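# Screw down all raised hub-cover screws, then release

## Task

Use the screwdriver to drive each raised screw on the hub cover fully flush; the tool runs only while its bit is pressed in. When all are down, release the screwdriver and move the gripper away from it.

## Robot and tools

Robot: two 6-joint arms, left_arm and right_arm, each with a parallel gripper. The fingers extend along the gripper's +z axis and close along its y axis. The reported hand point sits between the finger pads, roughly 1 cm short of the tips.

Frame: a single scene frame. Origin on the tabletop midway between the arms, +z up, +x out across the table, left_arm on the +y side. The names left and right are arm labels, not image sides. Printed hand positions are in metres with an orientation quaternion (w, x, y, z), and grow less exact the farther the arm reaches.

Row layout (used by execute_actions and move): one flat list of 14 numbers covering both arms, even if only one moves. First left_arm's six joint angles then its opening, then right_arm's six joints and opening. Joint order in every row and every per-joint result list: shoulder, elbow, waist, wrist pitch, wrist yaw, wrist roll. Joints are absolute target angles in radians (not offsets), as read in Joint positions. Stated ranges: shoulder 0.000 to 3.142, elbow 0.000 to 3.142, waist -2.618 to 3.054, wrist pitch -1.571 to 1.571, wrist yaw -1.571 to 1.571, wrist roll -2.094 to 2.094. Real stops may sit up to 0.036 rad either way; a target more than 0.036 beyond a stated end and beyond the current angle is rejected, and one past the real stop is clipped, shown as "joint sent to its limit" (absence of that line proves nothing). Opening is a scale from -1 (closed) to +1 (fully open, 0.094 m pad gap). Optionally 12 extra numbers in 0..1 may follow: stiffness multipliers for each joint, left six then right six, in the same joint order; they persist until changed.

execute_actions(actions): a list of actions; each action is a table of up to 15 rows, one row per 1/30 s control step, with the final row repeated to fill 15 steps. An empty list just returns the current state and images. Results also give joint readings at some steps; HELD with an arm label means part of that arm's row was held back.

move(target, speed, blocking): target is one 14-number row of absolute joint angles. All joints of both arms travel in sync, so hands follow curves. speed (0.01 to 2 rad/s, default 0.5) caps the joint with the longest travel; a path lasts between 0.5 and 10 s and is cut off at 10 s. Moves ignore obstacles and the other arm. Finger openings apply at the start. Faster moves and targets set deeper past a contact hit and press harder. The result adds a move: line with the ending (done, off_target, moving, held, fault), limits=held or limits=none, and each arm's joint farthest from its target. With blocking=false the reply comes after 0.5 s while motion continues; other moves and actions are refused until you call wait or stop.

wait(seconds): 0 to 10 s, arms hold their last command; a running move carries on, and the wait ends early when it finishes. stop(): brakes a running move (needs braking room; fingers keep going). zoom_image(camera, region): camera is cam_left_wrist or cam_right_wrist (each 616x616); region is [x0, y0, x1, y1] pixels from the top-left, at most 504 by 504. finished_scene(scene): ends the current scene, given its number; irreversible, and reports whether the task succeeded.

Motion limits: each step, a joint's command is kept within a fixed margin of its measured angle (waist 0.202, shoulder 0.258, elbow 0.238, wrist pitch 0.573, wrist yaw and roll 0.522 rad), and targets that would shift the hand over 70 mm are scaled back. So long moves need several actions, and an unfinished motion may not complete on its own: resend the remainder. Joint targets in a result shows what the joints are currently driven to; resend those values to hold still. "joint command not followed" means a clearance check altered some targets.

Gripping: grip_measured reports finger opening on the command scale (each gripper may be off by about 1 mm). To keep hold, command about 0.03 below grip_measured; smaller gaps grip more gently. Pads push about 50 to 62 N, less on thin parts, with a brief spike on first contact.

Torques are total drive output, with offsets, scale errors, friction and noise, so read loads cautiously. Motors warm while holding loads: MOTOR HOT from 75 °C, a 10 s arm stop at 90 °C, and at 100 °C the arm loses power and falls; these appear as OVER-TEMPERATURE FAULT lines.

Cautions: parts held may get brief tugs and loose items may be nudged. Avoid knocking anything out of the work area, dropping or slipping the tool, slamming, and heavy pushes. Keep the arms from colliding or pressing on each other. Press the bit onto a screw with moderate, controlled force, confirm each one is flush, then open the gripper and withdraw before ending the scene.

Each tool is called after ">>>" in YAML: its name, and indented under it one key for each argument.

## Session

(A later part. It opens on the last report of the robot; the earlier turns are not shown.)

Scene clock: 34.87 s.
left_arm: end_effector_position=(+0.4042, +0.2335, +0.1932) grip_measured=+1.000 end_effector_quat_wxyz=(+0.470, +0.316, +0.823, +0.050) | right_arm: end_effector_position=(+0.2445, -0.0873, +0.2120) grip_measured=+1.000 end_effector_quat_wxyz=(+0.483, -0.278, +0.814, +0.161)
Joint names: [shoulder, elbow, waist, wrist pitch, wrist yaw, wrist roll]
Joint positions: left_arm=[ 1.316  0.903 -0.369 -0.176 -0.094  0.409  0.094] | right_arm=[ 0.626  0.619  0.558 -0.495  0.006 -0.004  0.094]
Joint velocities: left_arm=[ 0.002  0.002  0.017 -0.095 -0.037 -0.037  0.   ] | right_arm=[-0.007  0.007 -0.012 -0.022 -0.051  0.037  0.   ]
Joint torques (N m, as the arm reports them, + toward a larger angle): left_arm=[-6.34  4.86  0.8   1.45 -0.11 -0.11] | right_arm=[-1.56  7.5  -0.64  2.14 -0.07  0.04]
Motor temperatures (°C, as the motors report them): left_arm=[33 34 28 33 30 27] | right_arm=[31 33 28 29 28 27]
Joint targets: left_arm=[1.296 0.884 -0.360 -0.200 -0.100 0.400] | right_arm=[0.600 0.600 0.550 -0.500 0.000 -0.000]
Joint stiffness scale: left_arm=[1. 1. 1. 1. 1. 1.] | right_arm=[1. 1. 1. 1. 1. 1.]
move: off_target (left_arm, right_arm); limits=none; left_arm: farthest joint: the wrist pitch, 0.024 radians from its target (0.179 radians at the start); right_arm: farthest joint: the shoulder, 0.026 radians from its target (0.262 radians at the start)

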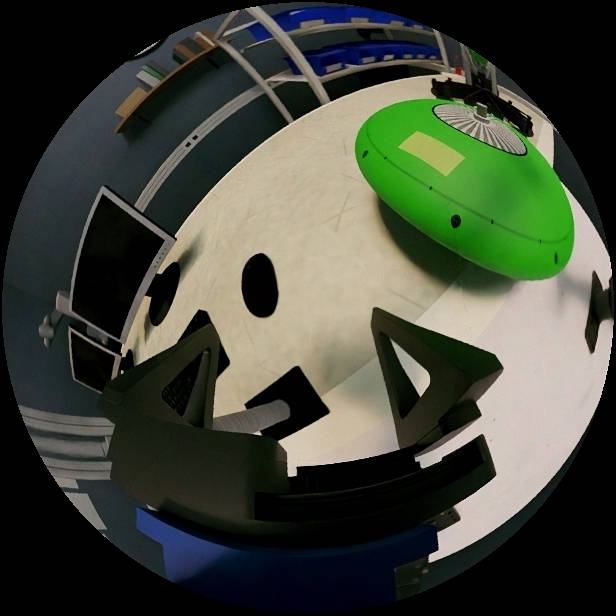

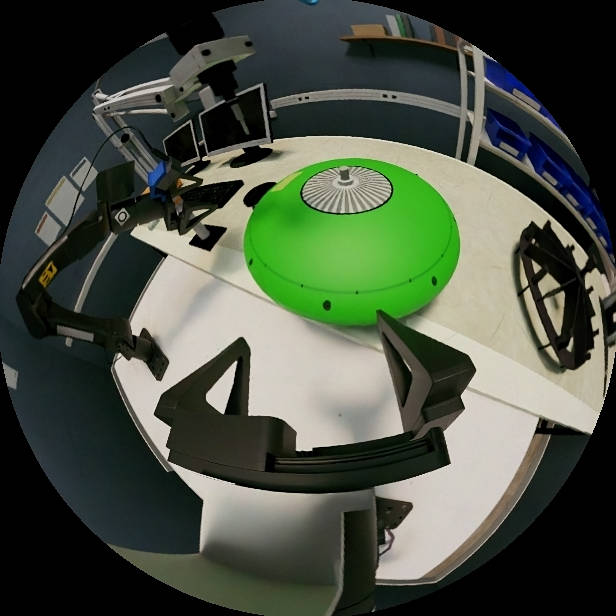

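>>> zoom_image:
  camera: "cam_right_wrist"
  region: [300, 265, 450, 325]

>>> zoom_image:
  camera: "cam_right_wrist"
  region: [140, 10, 290, 150]

Region (300, 265, 450, 325) of cam_right_wrist's 616x616 image, scaled by 3.360, with more detail than that image has; it fills the top 202 rows of this view, and the rest is white.

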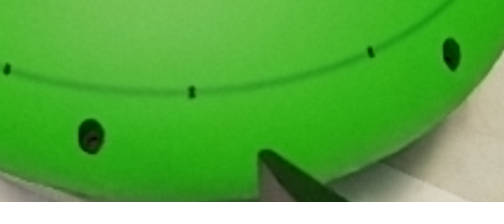

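Region (140, 10, 290, 150) of cam_right_wrist's 616x616 image, scaled by 3.360, with more detail than that image has; it fills the top 470 rows of this view, and the rest is white.

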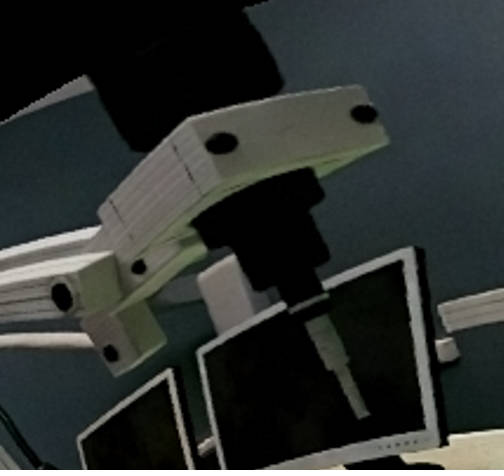

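>>> zoom_image:
  camera: "cam_right_wrist"
  region: [312, 292, 342, 318]

>>> zoom_image:
  camera: "cam_left_wrist"
  region: [435, 205, 475, 240]

Region (312, 292, 342, 318) of cam_right_wrist's 616x616 image, scaled by 16.800, with more detail than that image has; it fills the top 437 rows of this view, and the rest is white.

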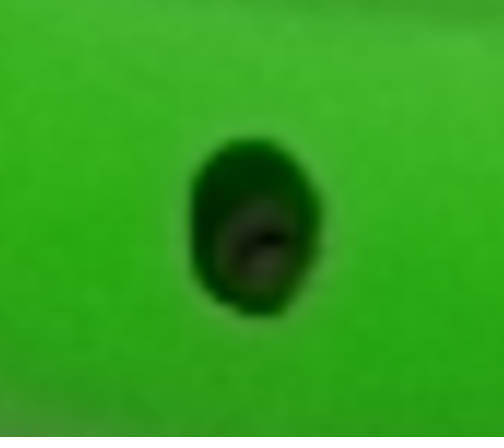

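Region (435, 205, 475, 240) of cam_left_wrist's 616x616 image, scaled by 12.600, with more detail than that image has; it fills the top 441 rows of this view, and the rest is white.

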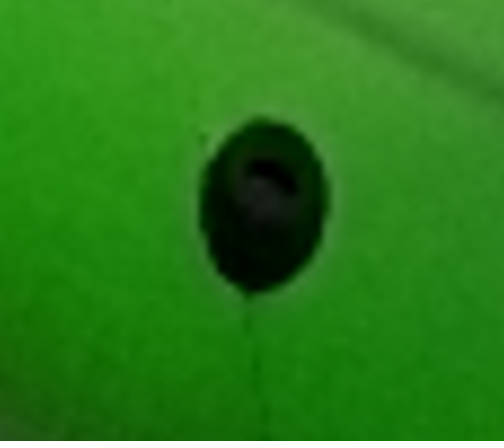

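>>> move:
  target: [0.6, 0.7, -0.6, -0.1, 0, 0, 1, 0.39, 0.40, 0.5, -0.957, 0, 0, 1]
  speed: 0.9

Scene clock: 37.57 s.
left_arm: end_effector_position=(+0.2602, +0.2049, +0.3572) grip_measured=+1.000 end_effector_quat_wxyz=(+0.679, +0.207, +0.675, -0.203) | right_arm: end_effector_position=(+0.1709, -0.1545, +0.0844) grip_measured=+1.000 end_effector_quat_wxyz=(+0.297, -0.285, +0.907, +0.090)
Joint names: [shoulder, elbow, waist, wrist pitch, wrist yaw, wrist roll]
Joint positions: left_arm=[ 0.617  0.72  -0.59  -0.099 -0.007  0.008  0.094] | right_arm=[ 0.418  0.416  0.508 -0.938  0.005 -0.004  0.094]
Joint velocities: left_arm=[ 0.007  0.002 -0.007 -0.051 -0.007  0.037  0.   ] | right_arm=[-0.017 -0.012  0.002 -0.066 -0.022 -0.007  0.   ]
Joint torques (N m, as the arm reports them, + toward a larger angle): left_arm=[-0.59  4.59 -0.79  1.89  0.05 -0.07] | right_arm=[-0.13  7.42 -0.81  1.46 -0.04  0.05]
Motor temperatures (°C, as the motors report them): left_arm=[33 34 28 33 30 27] | right_arm=[31 33 28 30 28 27]
Joint targets: left_arm=[0.600 0.700 -0.600 -0.100 0.000 0.000] | right_arm=[0.390 0.400 0.500 -0.957 0.000 -0.000]
Joint stiffness scale: left_arm=[1. 1. 1. 1. 1. 1.] | right_arm=[1. 1. 1. 1. 1. 1.]
move: off_target (right_arm); limits=none; left_arm: farthest joint: the elbow, 0.020 radians from its target (0.203 radians at the start); right_arm: farthest joint: the shoulder, 0.028 radians from its target (0.236 radians at the start)

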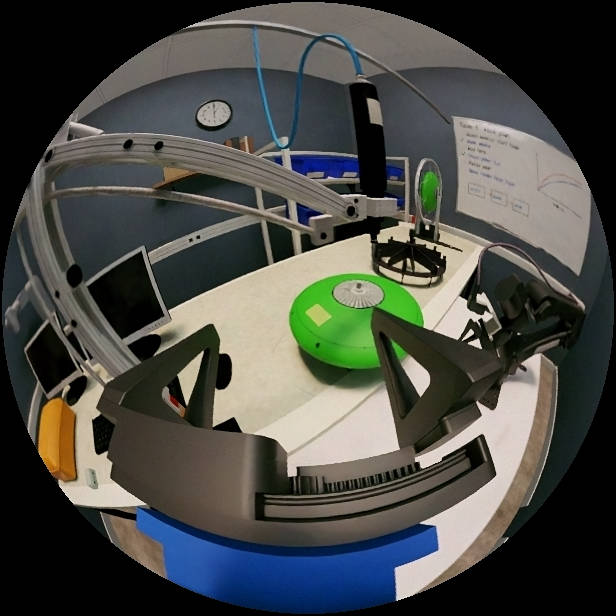

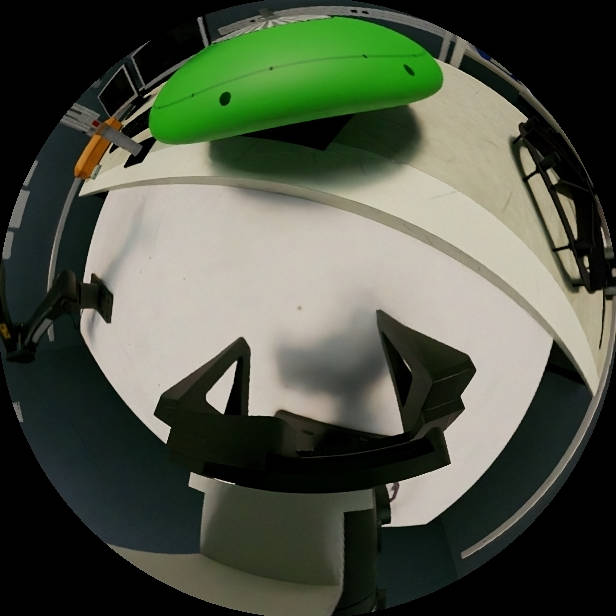

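>>> zoom_image:
  camera: "cam_right_wrist"
  region: [200, 78, 250, 118]

>>> zoom_image:
  camera: "cam_right_wrist"
  region: [385, 50, 435, 90]

Region (200, 78, 250, 118) of cam_right_wrist's 616x616 image, scaled by 10.080, with more detail than that image has; it fills the top 403 rows of this view, and the rest is white.

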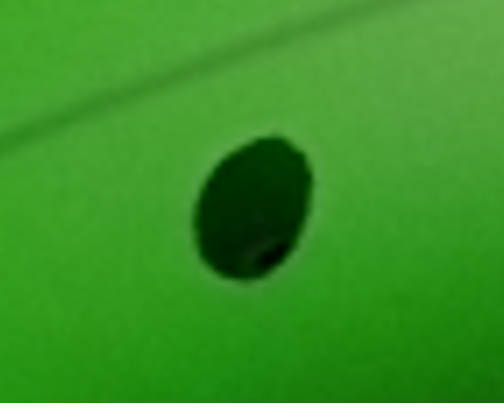

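Region (385, 50, 435, 90) of cam_right_wrist's 616x616 image, scaled by 10.080, with more detail than that image has; it fills the top 403 rows of this view, and the rest is white.

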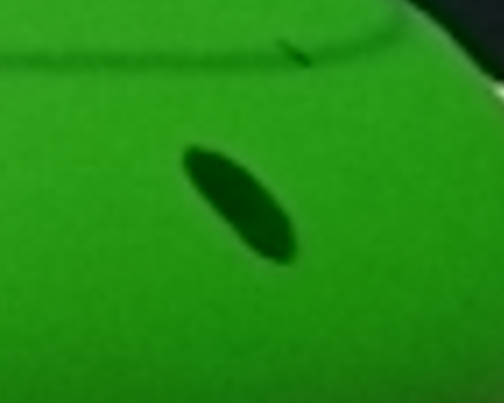

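>>> move:
  target: [0.6, 0.7, -0.6, -0.1, 0, 0, 1, 0.70, 1.288, 0.575, -0.56, 0, 0, 1]
  speed: 0.8

Scene clock: 40.40 s.
left_arm: end_effector_position=(+0.2602, +0.2049, +0.3572) grip_measured=+1.000 end_effector_quat_wxyz=(+0.679, +0.207, +0.675, -0.203) | right_arm: end_effector_position=(+0.2144, -0.1079, +0.4820) grip_measured=+1.000 end_effector_quat_wxyz=(+0.684, -0.225, +0.654, +0.232)
Joint names: [shoulder, elbow, waist, wrist pitch, wrist yaw, wrist roll]
Joint positions: left_arm=[ 0.617  0.72  -0.59  -0.099 -0.007  0.007  0.094] | right_arm=[ 0.68   1.273  0.566 -0.549  0.005 -0.004  0.094]
Joint velocities: left_arm=[-0.017 -0.002 -0.007 -0.007  0.037 -0.037  0.   ] | right_arm=[ 0.017  0.007 -0.002 -0.022  0.007 -0.022  0.   ]
Joint torques (N m, as the arm reports them, + toward a larger angle): left_arm=[-0.58  4.55 -0.84  1.91  0.05 -0.08] | right_arm=[ 3.53  8.47  0.63  2.17 -0.05  0.04]
Motor temperatures (°C, as the motors report them): left_arm=[33 34 28 33 30 27] | right_arm=[31 33 28 30 28 27]
Joint targets: left_arm=[0.600 0.700 -0.600 -0.100 -0.000 0.000] | right_arm=[0.700 1.288 0.575 -0.560 0.000 -0.000]
Joint stiffness scale: left_arm=[1. 1. 1. 1. 1. 1.] | right_arm=[1. 1. 1. 1. 1. 1.]
move: done; limits=none; left_arm: farthest joint: the elbow, 0.020 radians from its target (0.020 radians at the start); right_arm: farthest joint: the shoulder, 0.020 radians from its target (0.282 radians at the start)

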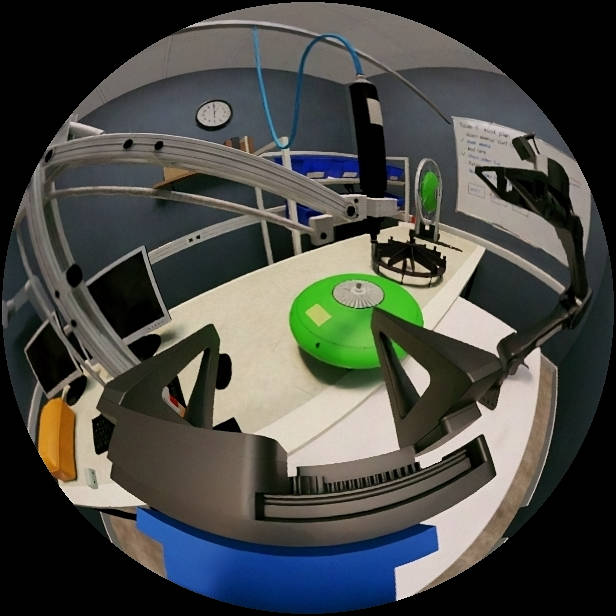

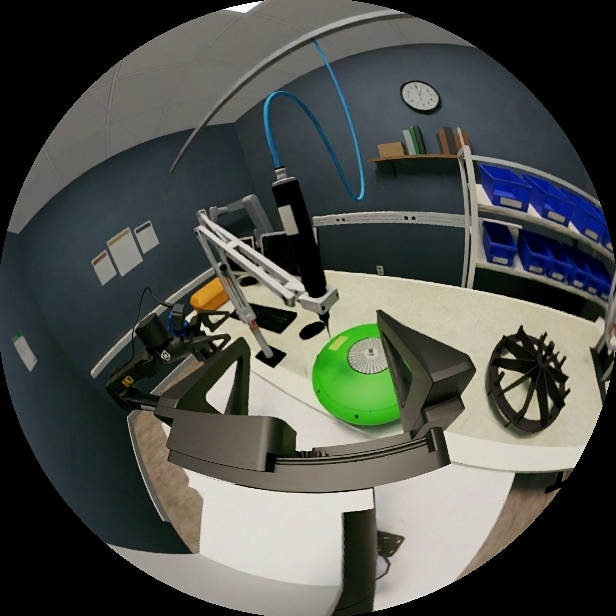

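>>> move:
  target: [0.6, 0.7, -0.6, -0.1, 0, 0, 1, 0.881, 1.15, 0.575, -0.312, 0, 0, 1]
  speed: 0.5

Scene clock: 42.10 s.
left_arm: end_effector_position=(+0.2602, +0.2049, +0.3572) grip_measured=+1.000 end_effector_quat_wxyz=(+0.679, +0.207, +0.675, -0.203) | right_arm: end_effector_position=(+0.2837, -0.0537, +0.4388) grip_measured=+1.000 end_effector_quat_wxyz=(+0.659, -0.234, +0.679, +0.224)
Joint names: [shoulder, elbow, waist, wrist pitch, wrist yaw, wrist roll]
Joint positions: left_arm=[ 0.617  0.72  -0.59  -0.099 -0.007  0.007  0.094] | right_arm=[ 0.884  1.158  0.566 -0.306  0.005 -0.004  0.094]
Joint velocities: left_arm=[-0.002  0.002 -0.012  0.051  0.081 -0.095  0.   ] | right_arm=[ 0.002 -0.007 -0.012 -0.037 -0.066 -0.066  0.   ]
Joint torques (N m, as the arm reports them, + toward a larger angle): left_arm=[-0.67  4.52 -0.85  1.89  0.06 -0.08] | right_arm=[-1.12  7.89  0.63  2.24 -0.07  0.05]
Motor temperatures (°C, as the motors report them): left_arm=[32 34 28 34 30 27] | right_arm=[31 33 28 30 28 27]
Joint targets: left_arm=[0.600 0.700 -0.600 -0.100 0.000 0.000] | right_arm=[0.881 1.150 0.575 -0.312 -0.000 0.000]
Joint stiffness scale: left_arm=[1. 1. 1. 1. 1. 1.] | right_arm=[1. 1. 1. 1. 1. 1.]
move: done; limits=none; left_arm: farthest joint: the elbow, 0.020 radians from its target (0.020 radians at the start); right_arm: farthest joint: the waist, 0.009 radians from its target (0.009 radians at the start)

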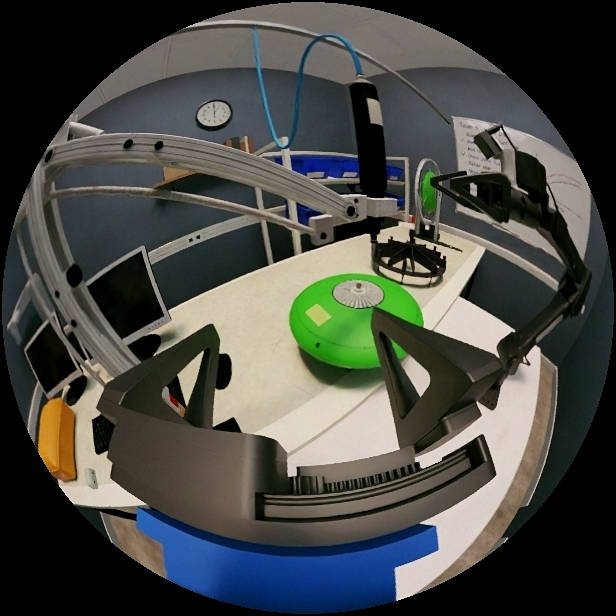

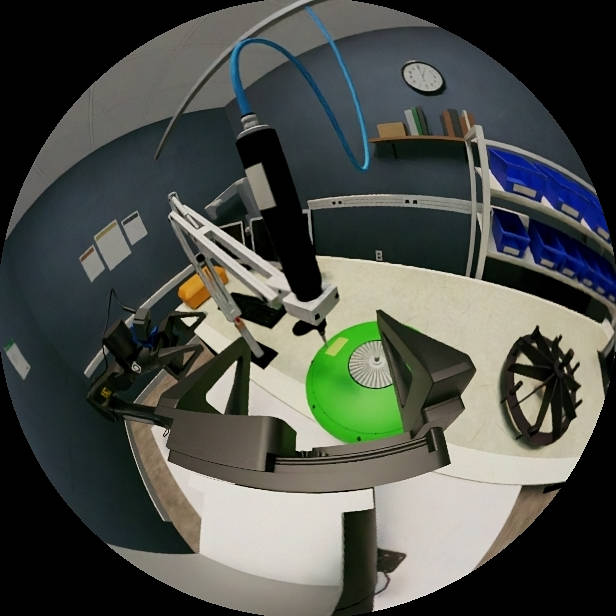

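>>> move:
  target: [0.6, 0.7, -0.6, -0.1, 0, 0, 1, 1.075, 1.30, 0.60, -0.222, 0, 0, 1]
  speed: 0.4

Scene clock: 43.83 s.
left_arm: end_effector_position=(+0.2602, +0.2049, +0.3572) grip_measured=+1.000 end_effector_quat_wxyz=(+0.679, +0.207, +0.675, -0.203) | right_arm: end_effector_position=(+0.3153, -0.0170, +0.4566) grip_measured=+1.000 end_effector_quat_wxyz=(+0.664, -0.240, +0.669, +0.235)
Joint names: [shoulder, elbow, waist, wrist pitch, wrist yaw, wrist roll]
Joint positions: left_arm=[ 0.617  0.72  -0.59  -0.099 -0.007  0.007  0.094] | right_arm=[ 1.066  1.273  0.592 -0.216  0.005 -0.004  0.094]
Joint velocities: left_arm=[ 0.002 -0.012 -0.002 -0.081 -0.11  -0.037  0.   ] | right_arm=[-0.002  0.007  0.022  0.037  0.007  0.066  0.   ]
Joint torques (N m, as the arm reports them, + toward a larger angle): left_arm=[-0.6   4.54 -0.85  1.89  0.05 -0.11] | right_arm=[-1.94 11.31  0.61  2.22 -0.06  0.01]
Motor temperatures (°C, as the motors report them): left_arm=[32 33 28 34 30 27] | right_arm=[31 33 28 31 28 27]
Joint targets: left_arm=[0.600 0.700 -0.600 -0.100 -0.000 -0.000] | right_arm=[1.075 1.300 0.600 -0.222 0.000 0.000]
Joint stiffness scale: left_arm=[1. 1. 1. 1. 1. 1.] | right_arm=[1. 1. 1. 1. 1. 1.]
move: off_target (right_arm); limits=none; left_arm: farthest joint: the elbow, 0.020 radians from its target (0.020 radians at the start); right_arm: farthest joint: the elbow, 0.027 radians from its target (0.142 radians at the start)

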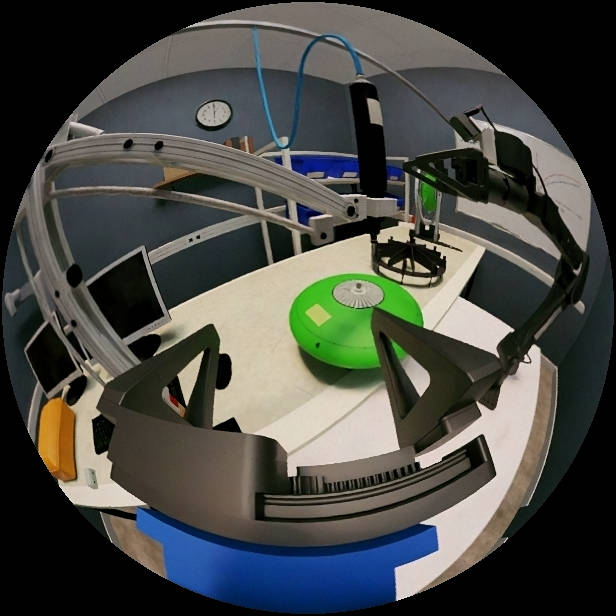

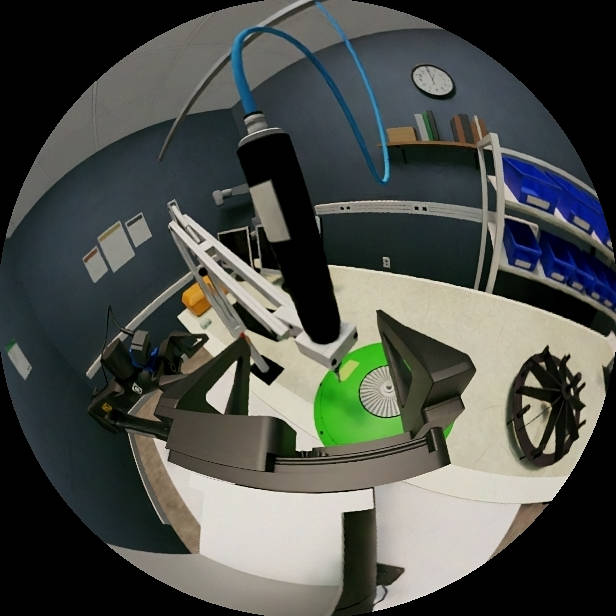

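>>> move:
  target: [0.6, 0.7, -0.6, -0.1, 0, 0, 1, 1.277, 1.396, 0.60, -0.108, 0, 0, 1]
  speed: 0.3

Scene clock: 45.73 s.
left_arm: end_effector_position=(+0.2602, +0.2049, +0.3572) grip_measured=+1.000 end_effector_quat_wxyz=(+0.679, +0.207, +0.675, -0.203) | right_arm: end_effector_position=(+0.3604, +0.0202, +0.4560) grip_measured=+1.000 end_effector_quat_wxyz=(+0.667, -0.238, +0.665, +0.236)
Joint names: [shoulder, elbow, waist, wrist pitch, wrist yaw, wrist roll]
Joint positions: left_arm=[ 0.617  0.72  -0.59  -0.099 -0.007  0.007  0.094] | right_arm=[ 1.266  1.37   0.592 -0.102  0.005 -0.004  0.094]
Joint velocities: left_arm=[-0.007 -0.012  0.002 -0.022  0.037  0.007  0.   ] | right_arm=[-0.012 -0.022 -0.002 -0.081 -0.037 -0.037  0.   ]
Joint torques (N m, as the arm reports them, + toward a larger angle): left_arm=[-0.65  4.62 -0.82  1.91  0.05 -0.08] | right_arm=[-4.03 11.53  0.61  2.25 -0.08  0.03]
Motor temperatures (°C, as the motors report them): left_arm=[32 33 28 34 30 27] | right_arm=[30 34 28 31 28 27]
Joint targets: left_arm=[0.600 0.700 -0.600 -0.100 0.000 0.000] | right_arm=[1.277 1.396 0.600 -0.108 0.000 -0.000]
Joint stiffness scale: left_arm=[1. 1. 1. 1. 1. 1.] | right_arm=[1. 1. 1. 1. 1. 1.]
move: off_target (right_arm); limits=none; left_arm: farthest joint: the elbow, 0.020 radians from its target (0.020 radians at the start); right_arm: farthest joint: the elbow, 0.026 radians from its target (0.123 radians at the start)

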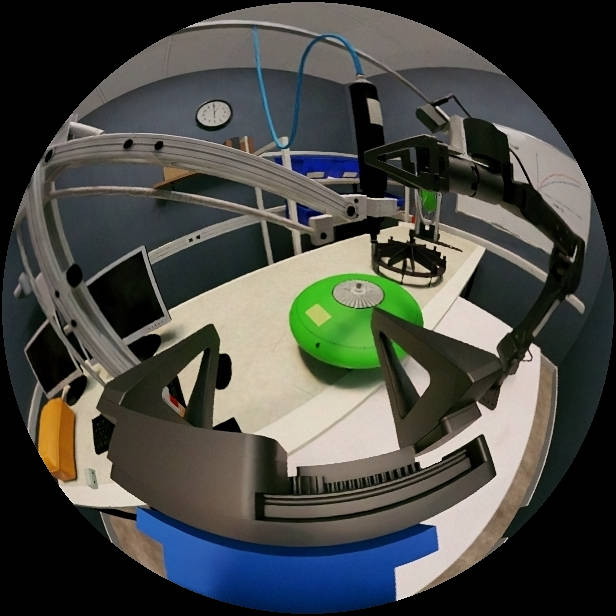

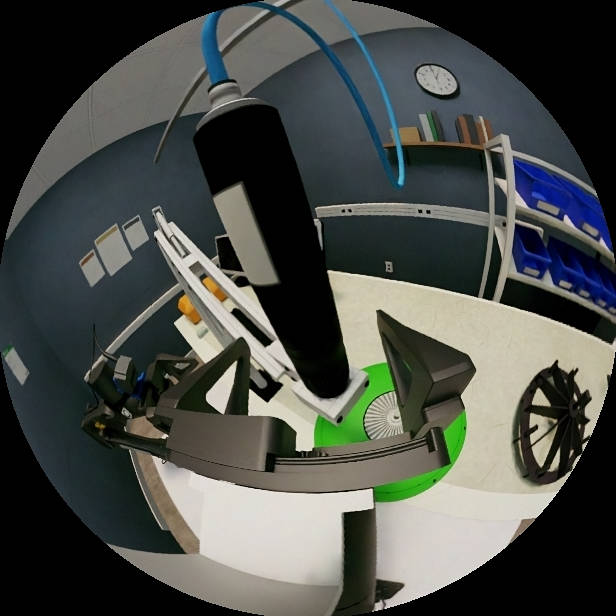

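>>> move:
  target: [0.6, 0.7, -0.6, -0.1, 0, 0, 1, 1.35, 1.425, 0.735, -0.066, 0.385, 0, 1]
  speed: 0.3

Scene clock: 48.27 s.
left_arm: end_effector_position=(+0.2602, +0.2049, +0.3572) grip_measured=+1.000 end_effector_quat_wxyz=(+0.679, +0.207, +0.675, -0.203) | right_arm: end_effector_position=(+0.3737, +0.0242, +0.4525) grip_measured=+1.000 end_effector_quat_wxyz=(+0.692, -0.157, +0.687, +0.157)
Joint names: [shoulder, elbow, waist, wrist pitch, wrist yaw, wrist roll]
Joint positions: left_arm=[ 0.617  0.72  -0.59  -0.099 -0.007  0.007  0.094] | right_arm=[ 1.335  1.4    0.728 -0.059  0.378 -0.004  0.094]
Joint velocities: left_arm=[-0.007 -0.007  0.012 -0.037  0.081 -0.007  0.   ] | right_arm=[-0.007 -0.002  0.022  0.037  0.007  0.066  0.   ]
Joint torques (N m, as the arm reports them, + toward a larger angle): left_arm=[-0.66  4.55 -0.87  1.86  0.04 -0.07] | right_arm=[-4.34 11.53  0.52  2.18  0.01  0.05]
Motor temperatures (°C, as the motors report them): left_arm=[31 33 28 34 30 27] | right_arm=[30 34 28 31 28 27]
Joint targets: left_arm=[0.600 0.700 -0.600 -0.100 0.000 0.000] | right_arm=[1.350 1.425 0.735 -0.066 0.385 -0.000]
Joint stiffness scale: left_arm=[1. 1. 1. 1. 1. 1.] | right_arm=[1. 1. 1. 1. 1. 1.]
move: off_target (right_arm); limits=none; left_arm: farthest joint: the elbow, 0.020 radians from its target (0.020 radians at the start); right_arm: farthest joint: the elbow, 0.025 radians from its target (0.055 radians at the start)

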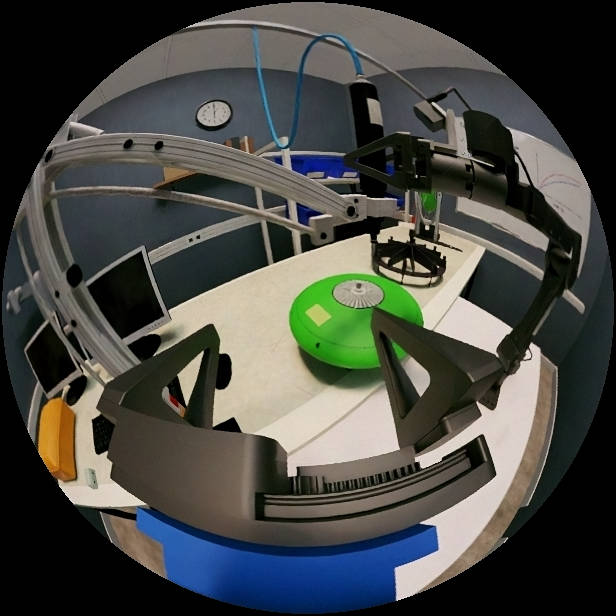

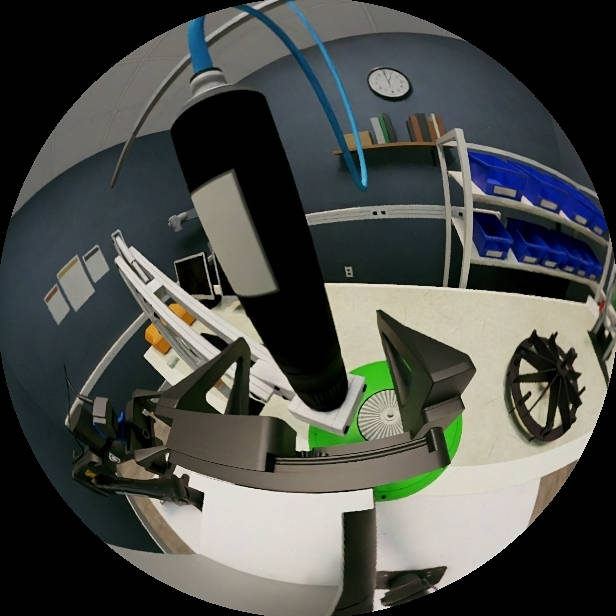

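>>> execute_actions:
  actions:
    - [[0.6,0.7,-0.6,-0.1,0,0,1,1.35,1.425,0.745,-0.066,0.385,0,0.7],[0.6,0.7,-0.6,-0.1,0,0,1,1.35,1.425,0.747,-0.066,0.385,0,0.6],[0.6,0.7,-0.6,-0.1,0,0,1,1.35,1.425,0.747,-0.066,0.385,0,0.5],[0.6,0.7,-0.6,-0.1,0,0,1,1.35,1.425,0.747,-0.066,0.385,0,0.4],[0.6,0.7,-0.6,-0.1,0,0,1,1.35,1.425,0.747,-0.066,0.385,0,0.3],[0.6,0.7,-0.6,-0.1,0,0,1,1.35,1.425,0.747,-0.066,0.385,0,0.2],[0.6,0.7,-0.6,-0.1,0,0,1,1.35,1.425,0.747,-0.066,0.385,0,0.1]]
    - [[0.6,0.7,-0.6,-0.1,0,0,1,1.35,1.425,0.747,-0.066,0.385,0,0.05],[0.6,0.7,-0.6,-0.1,0,0,1,1.35,1.425,0.747,-0.066,0.385,0,0.03],[0.6,0.7,-0.6,-0.1,0,0,1,1.35,1.425,0.747,-0.066,0.385,0,0.01],[0.6,0.7,-0.6,-0.1,0,0,1,1.35,1.425,0.747,-0.066,0.385,0,-0.01],[0.6,0.7,-0.6,-0.1,0,0,1,1.35,1.425,0.747,-0.066,0.385,0,-0.03],[0.6,0.7,-0.6,-0.1,0,0,1,1.35,1.425,0.747,-0.066,0.385,0,-0.05],[0.6,0.7,-0.6,-0.1,0,0,1,1.35,1.425,0.747,-0.066,0.385,0,-0.07],[0.6,0.7,-0.6,-0.1,0,0,1,1.35,1.425,0.747,-0.066,0.385,0,-0.09],[0.6,0.7,-0.6,-0.1,0,0,1,1.35,1.425,0.747,-0.066,0.385,0,-0.11]]

Scene clock: 49.90 s.
left_arm: end_effector_position=(+0.2602, +0.2049, +0.3572) grip_measured=+1.000 end_effector_quat_wxyz=(+0.679, +0.207, +0.675, -0.203) | right_arm: end_effector_position=(+0.3711, +0.0269, +0.4525) grip_measured=-0.108 end_effector_quat_wxyz=(+0.691, -0.158, +0.687, +0.158)
Joint names: [shoulder, elbow, waist, wrist pitch, wrist yaw, wrist roll]
Joint positions: left_arm=[ 0.617  0.72  -0.59  -0.099 -0.007  0.007  0.094] | right_arm=[ 1.335  1.4    0.74  -0.059  0.386 -0.004  0.042]
Joint velocities: left_arm=[ 0.007  0.002 -0.007 -0.007  0.051 -0.037  0.   ] | right_arm=[-0.012 -0.022 -0.012 -0.037  0.037 -0.007  0.   ]
Joint torques (N m, as the arm reports them, + toward a larger angle): left_arm=[-0.61  4.57 -0.87  1.88  0.04 -0.08] | right_arm=[-4.5  11.48  0.6   2.18 -0.02  0.04]
Motor temperatures (°C, as the motors report them): left_arm=[31 33 28 35 30 27] | right_arm=[31 35 28 31 28 27]
Joint targets: left_arm=[0.600 0.700 -0.600 -0.100 -0.000 -0.000] | right_arm=[1.350 1.425 0.747 -0.066 0.385 -0.000]
Joint stiffness scale: left_arm=[1. 1. 1. 1. 1. 1.] | right_arm=[1. 1. 1. 1. 1. 1.]
Step readings (joint positions; steps 1 to 15: 1st action; 16 to 30: 2nd action):
0: left_arm=[0.617 0.720 -0.590 -0.099 -0.007 0.007] | right_arm=[1.335 1.400 0.728 -0.059 0.378 -0.004]
1: left_arm=[0.617 0.720 -0.590 -0.099 -0.007 0.007] | right_arm=[1.335 1.400 0.729 -0.059 0.379 -0.004]
2: left_arm=[0.617 0.720 -0.590 -0.099 -0.007 0.007] | right_arm=[1.335 1.400 0.731 -0.059 0.380 -0.004]
4: left_arm=[0.617 0.720 -0.590 -0.099 -0.007 0.007] | right_arm=[1.335 1.400 0.737 -0.059 0.380 -0.004]
8: left_arm=[0.617 0.720 -0.590 -0.099 -0.007 0.007] | right_arm=[1.335 1.400 0.740 -0.059 0.380 -0.004]
15: left_arm=[0.617 0.720 -0.590 -0.099 -0.007 0.007] | right_arm=[1.335 1.400 0.740 -0.059 0.380 -0.004]
16: left_arm=[0.617 0.720 -0.590 -0.099 -0.007 0.007] | right_arm=[1.335 1.400 0.740 -0.059 0.380 -0.004]
17: left_arm=[0.617 0.720 -0.590 -0.099 -0.007 0.007] | right_arm=[1.335 1.400 0.740 -0.059 0.382 -0.004]
19: left_arm=[0.617 0.720 -0.590 -0.099 -0.007 0.007] | right_arm=[1.335 1.400 0.740 -0.059 0.384 -0.004]
23: left_arm=[0.617 0.720 -0.590 -0.099 -0.007 0.007] | right_arm=[1.335 1.400 0.740 -0.059 0.386 -0.004]
30: Joint positions above

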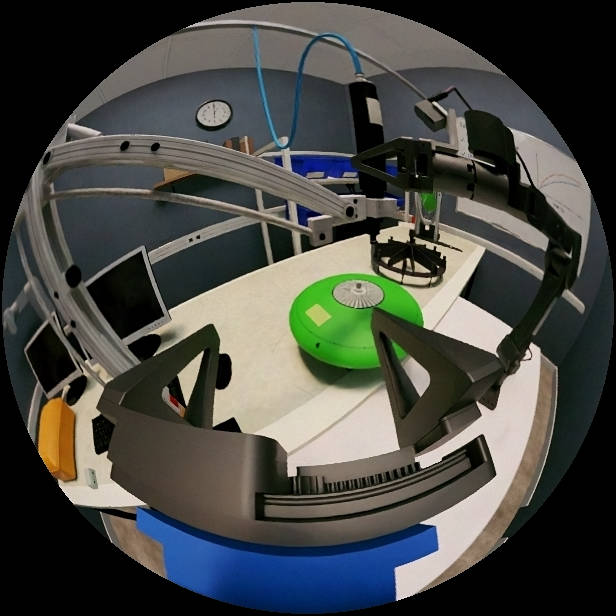

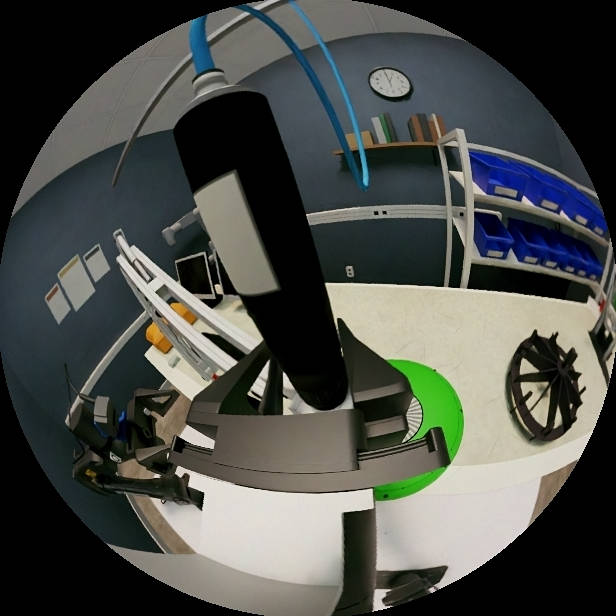

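>>> execute_actions:
  actions:
    - [[0.6,0.7,-0.6,-0.1,0,0,1,1.35,1.425,0.747,-0.066,0.385,0,-0.12],[0.6,0.7,-0.6,-0.1,0,0,1,1.35,1.425,0.747,-0.066,0.385,0,-0.13],[0.6,0.7,-0.6,-0.1,0,0,1,1.35,1.425,0.747,-0.066,0.385,0,-0.14],[0.6,0.7,-0.6,-0.1,0,0,1,1.35,1.425,0.747,-0.066,0.385,0,-0.15],[0.6,0.7,-0.6,-0.1,0,0,1,1.35,1.425,0.747,-0.066,0.385,0,-0.16],[0.6,0.7,-0.6,-0.1,0,0,1,1.35,1.425,0.747,-0.066,0.385,0,-0.17],[0.6,0.7,-0.6,-0.1,0,0,1,1.35,1.425,0.747,-0.066,0.385,0,-0.18],[0.6,0.7,-0.6,-0.1,0,0,1,1.35,1.425,0.747,-0.066,0.385,0,-0.19],[0.6,0.7,-0.6,-0.1,0,0,1,1.35,1.425,0.747,-0.066,0.385,0,-0.20]]

Scene clock: 50.73 s.
left_arm: end_effector_position=(+0.2602, +0.2049, +0.3572) grip_measured=+1.000 end_effector_quat_wxyz=(+0.679, +0.207, +0.675, -0.203) | right_arm: end_effector_position=(+0.3712, +0.0266, +0.4526) grip_measured=-0.196 end_effector_quat_wxyz=(+0.691, -0.157, +0.687, +0.158)
Joint names: [shoulder, elbow, waist, wrist pitch, wrist yaw, wrist roll]
Joint positions: left_arm=[ 0.617  0.72  -0.59  -0.099 -0.007  0.007  0.094] | right_arm=[ 1.335  1.4    0.74  -0.059  0.388 -0.004  0.038]
Joint velocities: left_arm=[ 0.007  0.002  0.007  0.007 -0.066 -0.007  0.   ] | right_arm=[-0.012  0.002 -0.017 -0.051 -0.066 -0.007 -0.001]
Joint torques (N m, as the arm reports them, + toward a larger angle): left_arm=[-0.65  4.54 -0.88  1.89  0.06 -0.08] | right_arm=[-4.4  11.52  0.55  2.17 -0.05  0.03]
Motor temperatures (°C, as the motors report them): left_arm=[31 33 28 35 30 27] | right_arm=[31 35 28 31 28 27]
Joint targets: left_arm=[0.600 0.700 -0.600 -0.100 -0.000 0.000] | right_arm=[1.350 1.425 0.747 -0.066 0.385 -0.000]
Joint stiffness scale: left_arm=[1. 1. 1. 1. 1. 1.] | right_arm=[1. 1. 1. 1. 1. 1.]
Step readings (joint positions):
0: left_arm=[0.617 0.720 -0.590 -0.099 -0.007 0.007] | right_arm=[1.335 1.400 0.740 -0.059 0.386 -0.004]
1: left_arm=[0.617 0.720 -0.590 -0.099 -0.007 0.007] | right_arm=[1.335 1.400 0.740 -0.059 0.386 -0.004]
2: left_arm=[0.617 0.720 -0.590 -0.099 -0.007 0.007] | right_arm=[1.335 1.400 0.740 -0.059 0.387 -0.004]
4: left_arm=[0.617 0.720 -0.590 -0.099 -0.007 0.007] | right_arm=[1.335 1.400 0.740 -0.059 0.387 -0.004]
8: left_arm=[0.617 0.720 -0.590 -0.099 -0.007 0.007] | right_arm=[1.335 1.400 0.740 -0.059 0.388 -0.004]
15: Joint positions above

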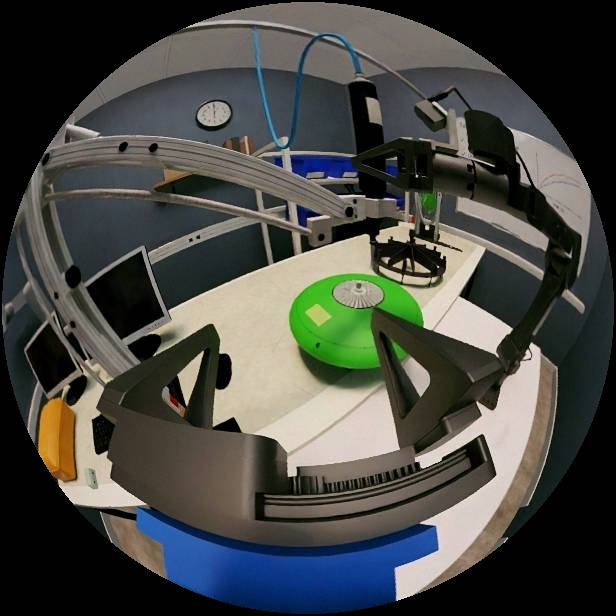

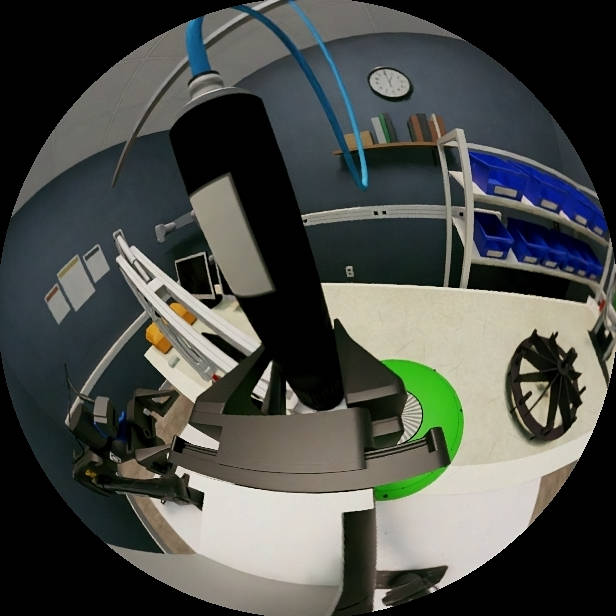

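>>> execute_actions:
  actions:
    - [[0.6,0.7,-0.6,-0.1,0,0,1,1.35,1.425,0.747,-0.066,0.385,0,-0.21],[0.6,0.7,-0.6,-0.1,0,0,1,1.35,1.425,0.747,-0.066,0.385,0,-0.22],[0.6,0.7,-0.6,-0.1,0,0,1,1.35,1.425,0.747,-0.066,0.385,0,-0.23],[0.6,0.7,-0.6,-0.1,0,0,1,1.35,1.425,0.747,-0.066,0.385,0,-0.24],[0.6,0.7,-0.6,-0.1,0,0,1,1.35,1.425,0.747,-0.066,0.385,0,-0.25],[0.6,0.7,-0.6,-0.1,0,0,1,1.35,1.425,0.747,-0.066,0.385,0,-0.26],[0.6,0.7,-0.6,-0.1,0,0,1,1.35,1.425,0.747,-0.066,0.385,0,-0.27],[0.6,0.7,-0.6,-0.1,0,0,1,1.35,1.425,0.747,-0.066,0.385,0,-0.28],[0.6,0.7,-0.6,-0.1,0,0,1,1.35,1.425,0.747,-0.066,0.385,0,-0.29]]

Scene clock: 51.57 s.
left_arm: end_effector_position=(+0.2602, +0.2049, +0.3572) grip_measured=+1.000 end_effector_quat_wxyz=(+0.679, +0.207, +0.675, -0.203) | right_arm: end_effector_position=(+0.3712, +0.0266, +0.4526) grip_measured=-0.222 end_effector_quat_wxyz=(+0.691, -0.157, +0.687, +0.158)
Joint names: [shoulder, elbow, waist, wrist pitch, wrist yaw, wrist roll]
Joint positions: left_arm=[ 0.617  0.72  -0.59  -0.099 -0.007  0.007  0.094] | right_arm=[ 1.335  1.4    0.74  -0.059  0.388 -0.004  0.037]
Joint velocities: left_arm=[-0.002 -0.022  0.007 -0.007 -0.037  0.11   0.   ] | right_arm=[-0.017 -0.012 -0.022  0.007 -0.022  0.022  0.001]
Joint torques (N m, as the arm reports them, + toward a larger angle): left_arm=[-0.65  4.59 -0.89  1.89  0.04 -0.08] | right_arm=[-4.39 11.48  0.62  2.17 -0.05  0.05]
Motor temperatures (°C, as the motors report them): left_arm=[31 33 28 35 30 27] | right_arm=[31 35 28 31 28 27]
Joint targets: left_arm=[0.600 0.700 -0.600 -0.100 0.000 -0.000] | right_arm=[1.350 1.425 0.747 -0.066 0.385 0.000]
Joint stiffness scale: left_arm=[1. 1. 1. 1. 1. 1.] | right_arm=[1. 1. 1. 1. 1. 1.]
Step readings (joint positions):
0: left_arm=[0.617 0.720 -0.590 -0.099 -0.007 0.007] | right_arm=[1.335 1.400 0.740 -0.059 0.388 -0.004]
1: left_arm=[0.617 0.720 -0.590 -0.099 -0.007 0.007] | right_arm=[1.335 1.400 0.740 -0.059 0.388 -0.004]
2: left_arm=[0.617 0.720 -0.590 -0.099 -0.007 0.007] | right_arm=[1.335 1.400 0.740 -0.059 0.388 -0.004]
4: left_arm=[0.617 0.720 -0.590 -0.099 -0.007 0.007] | right_arm=[1.335 1.400 0.740 -0.059 0.388 -0.004]
8: left_arm=[0.617 0.720 -0.590 -0.099 -0.007 0.007] | right_arm=[1.335 1.400 0.740 -0.059 0.388 -0.004]
15: Joint positions above

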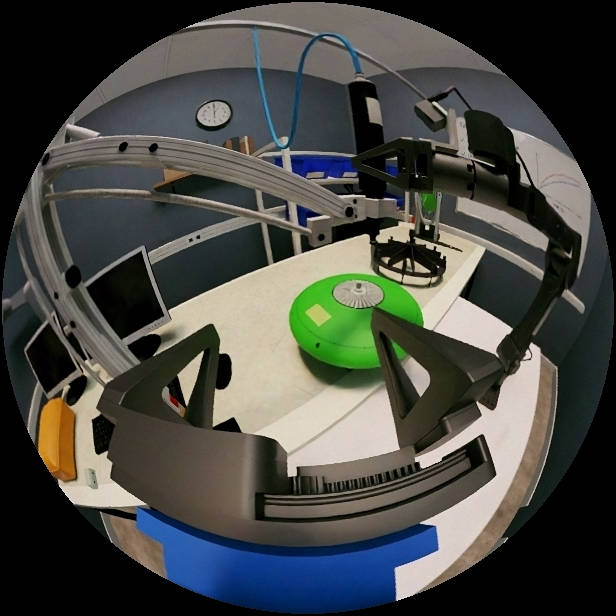

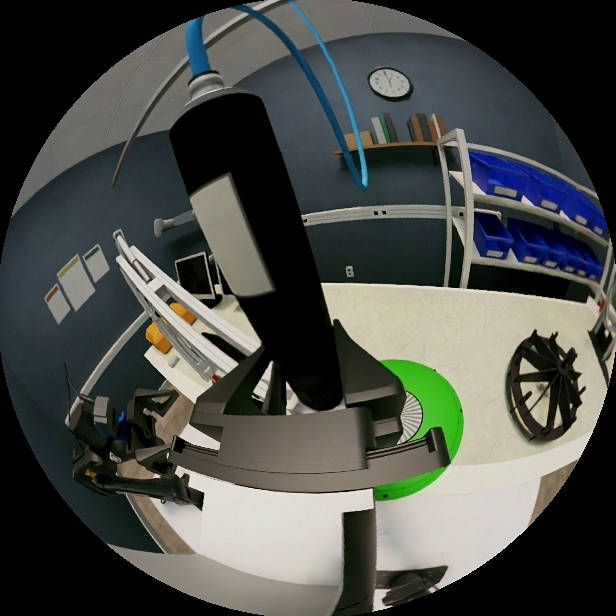

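>>> move:
  target: [1.1, 0.405, -0.63, 0.06, 0, 0, 1, 1.60, 1.24, 0.80, 0.323, 0.368, 0, -0.26]
  speed: 0.3

Scene clock: 55.53 s.
left_arm: end_effector_position=(+0.2871, +0.1747, +0.1046) grip_measured=+1.000 end_effector_quat_wxyz=(+0.439, +0.274, +0.844, -0.137) | right_arm: end_effector_position=(+0.3994, +0.1089, +0.3648) grip_measured=-0.222 end_effector_quat_wxyz=(+0.686, -0.187, +0.678, +0.186)
Joint names: [shoulder, elbow, waist, wrist pitch, wrist yaw, wrist roll]
Joint positions: left_arm=[ 1.088  0.42  -0.62   0.054 -0.007  0.007  0.094] | right_arm=[ 1.582  1.261  0.798  0.332  0.361 -0.007  0.037]
Joint velocities: left_arm=[-0.002 -0.002  0.002  0.037  0.007  0.051  0.   ] | right_arm=[-0.022  0.002  0.007 -0.007 -0.066  0.022 -0.001]
Joint torques (N m, as the arm reports them, + toward a larger angle): left_arm=[-1.53  4.69 -0.82  1.75  0.04 -0.1 ] | right_arm=[-7.04  7.63  0.13  2.16  0.05  0.06]
Motor temperatures (°C, as the motors report them): left_arm=[30 33 28 35 30 27] | right_arm=[31 35 28 32 28 27]
Joint targets: left_arm=[1.100 0.405 -0.630 0.060 -0.000 0.000] | right_arm=[1.600 1.240 0.800 0.323 0.368 -0.000]
Joint stiffness scale: left_arm=[1. 1. 1. 1. 1. 1.] | right_arm=[1. 1. 1. 1. 1. 1.]
move: off_target (right_arm); limits=none; left_arm: farthest joint: the elbow, 0.015 radians from its target (0.315 radians at the start); right_arm: farthest joint: the elbow, 0.021 radians from its target (0.160 radians at the start)

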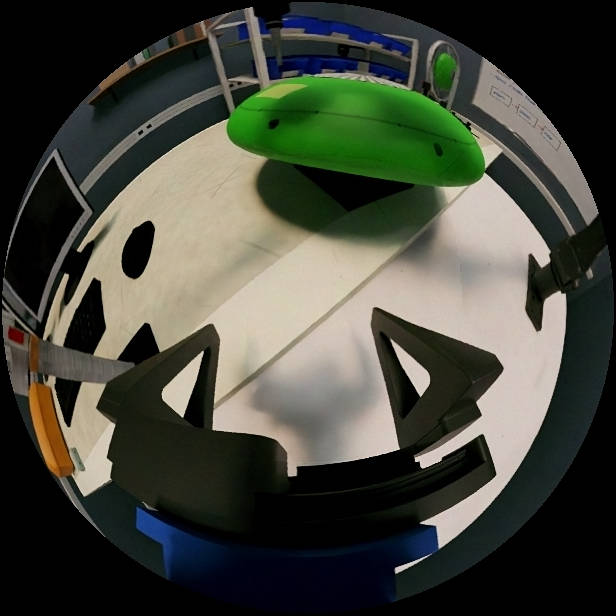

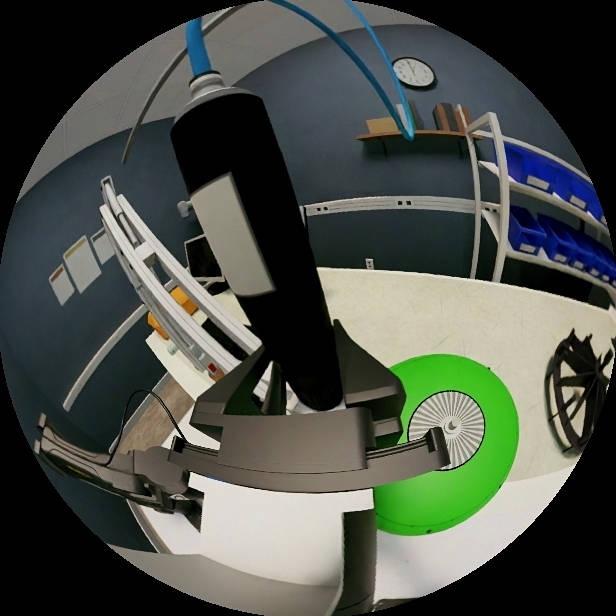

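>>> zoom_image:
  camera: "cam_left_wrist"
  region: [210, 0, 350, 140]

Region (210, 0, 350, 140) of cam_left_wrist's 616x616 image, scaled by 3.600, with more detail than that image has.

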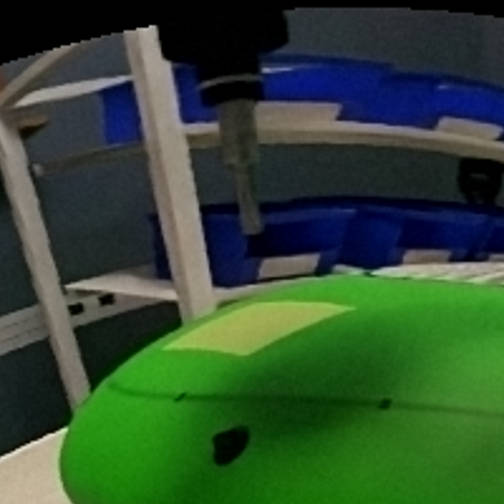

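>>> move:
  target: [1.1, 0.405, -0.63, 0.06, 0, 0, 1, 1.642, 1.169, 0.787, 0.432, 0.343, 0, -0.26]
  speed: 0.1

>>> zoom_image:
  camera: "cam_left_wrist"
  region: [230, 50, 320, 140]

Scene clock: 58.53 s.
left_arm: end_effector_position=(+0.2872, +0.1746, +0.1048) grip_measured=+1.000 end_effector_quat_wxyz=(+0.440, +0.274, +0.844, -0.137) | right_arm: end_effector_position=(+0.4021, +0.1158, +0.3388) grip_measured=-0.222 end_effector_quat_wxyz=(+0.686, -0.191, +0.676, +0.191)
Joint names: [shoulder, elbow, waist, wrist pitch, wrist yaw, wrist roll]
Joint positions: left_arm=[ 1.088  0.42  -0.62   0.054 -0.007  0.007  0.094] | right_arm=[ 1.62   1.192  0.798  0.442  0.348 -0.008  0.037]
Joint velocities: left_arm=[-0.012 -0.017 -0.012 -0.007 -0.007  0.007  0.   ] | right_arm=[ 0.012 -0.002 -0.007  0.022  0.037 -0.037 -0.001]
Joint torques (N m, as the arm reports them, + toward a larger angle): left_arm=[-1.58  4.69 -0.87  1.75  0.04 -0.08] | right_arm=[-7.12  7.48 -0.97  2.17 -0.08  0.07]
Motor temperatures (°C, as the motors report them): left_arm=[30 33 28 35 30 27] | right_arm=[31 35 28 32 28 27]
Joint targets: left_arm=[1.100 0.405 -0.630 0.060 0.000 0.000] | right_arm=[1.642 1.169 0.787 0.432 0.343 0.000]
Joint stiffness scale: left_arm=[1. 1. 1. 1. 1. 1.] | right_arm=[1. 1. 1. 1. 1. 1.]
move: off_target (right_arm); limits=none; left_arm: farthest joint: the elbow, 0.015 radians from its target (0.015 radians at the start); right_arm: farthest joint: the elbow, 0.023 radians from its target (0.092 radians at the start)

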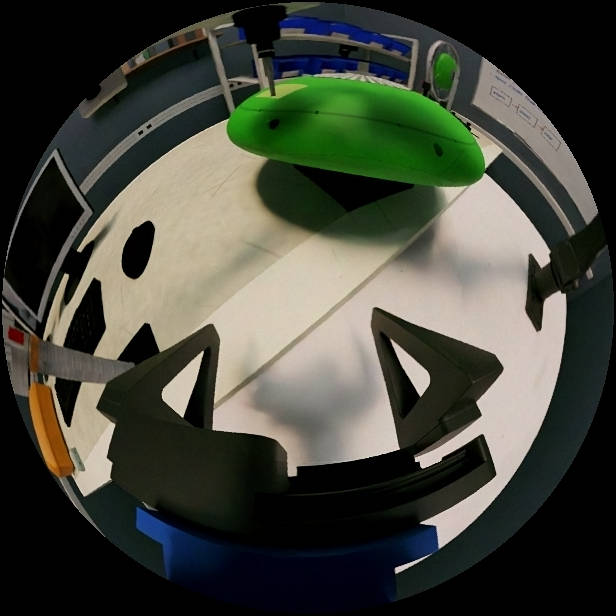

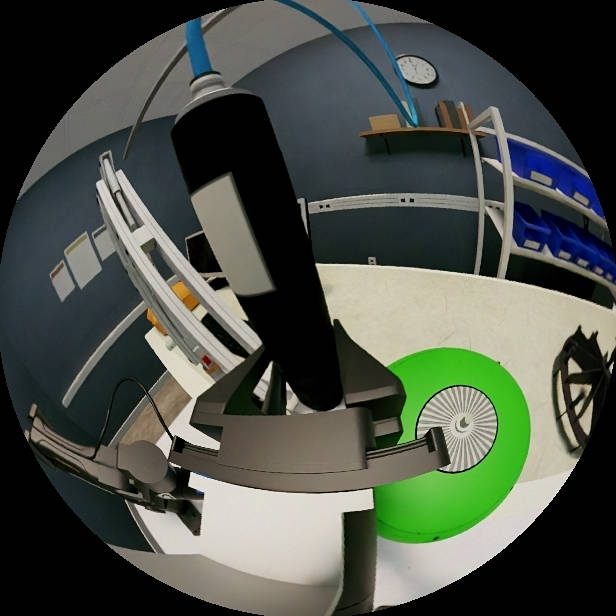

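Region (230, 50, 320, 140) of cam_left_wrist's 616x616 image, scaled by 5.600, with more detail than that image has.

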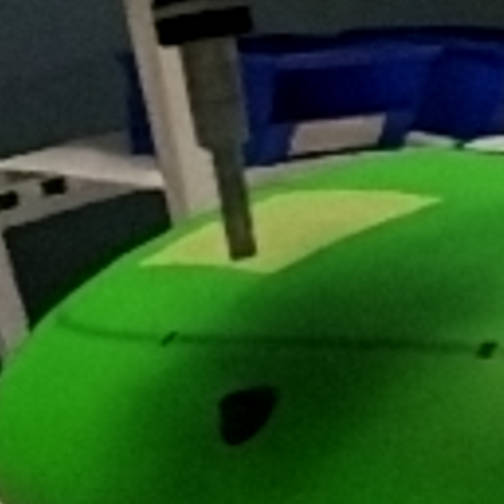

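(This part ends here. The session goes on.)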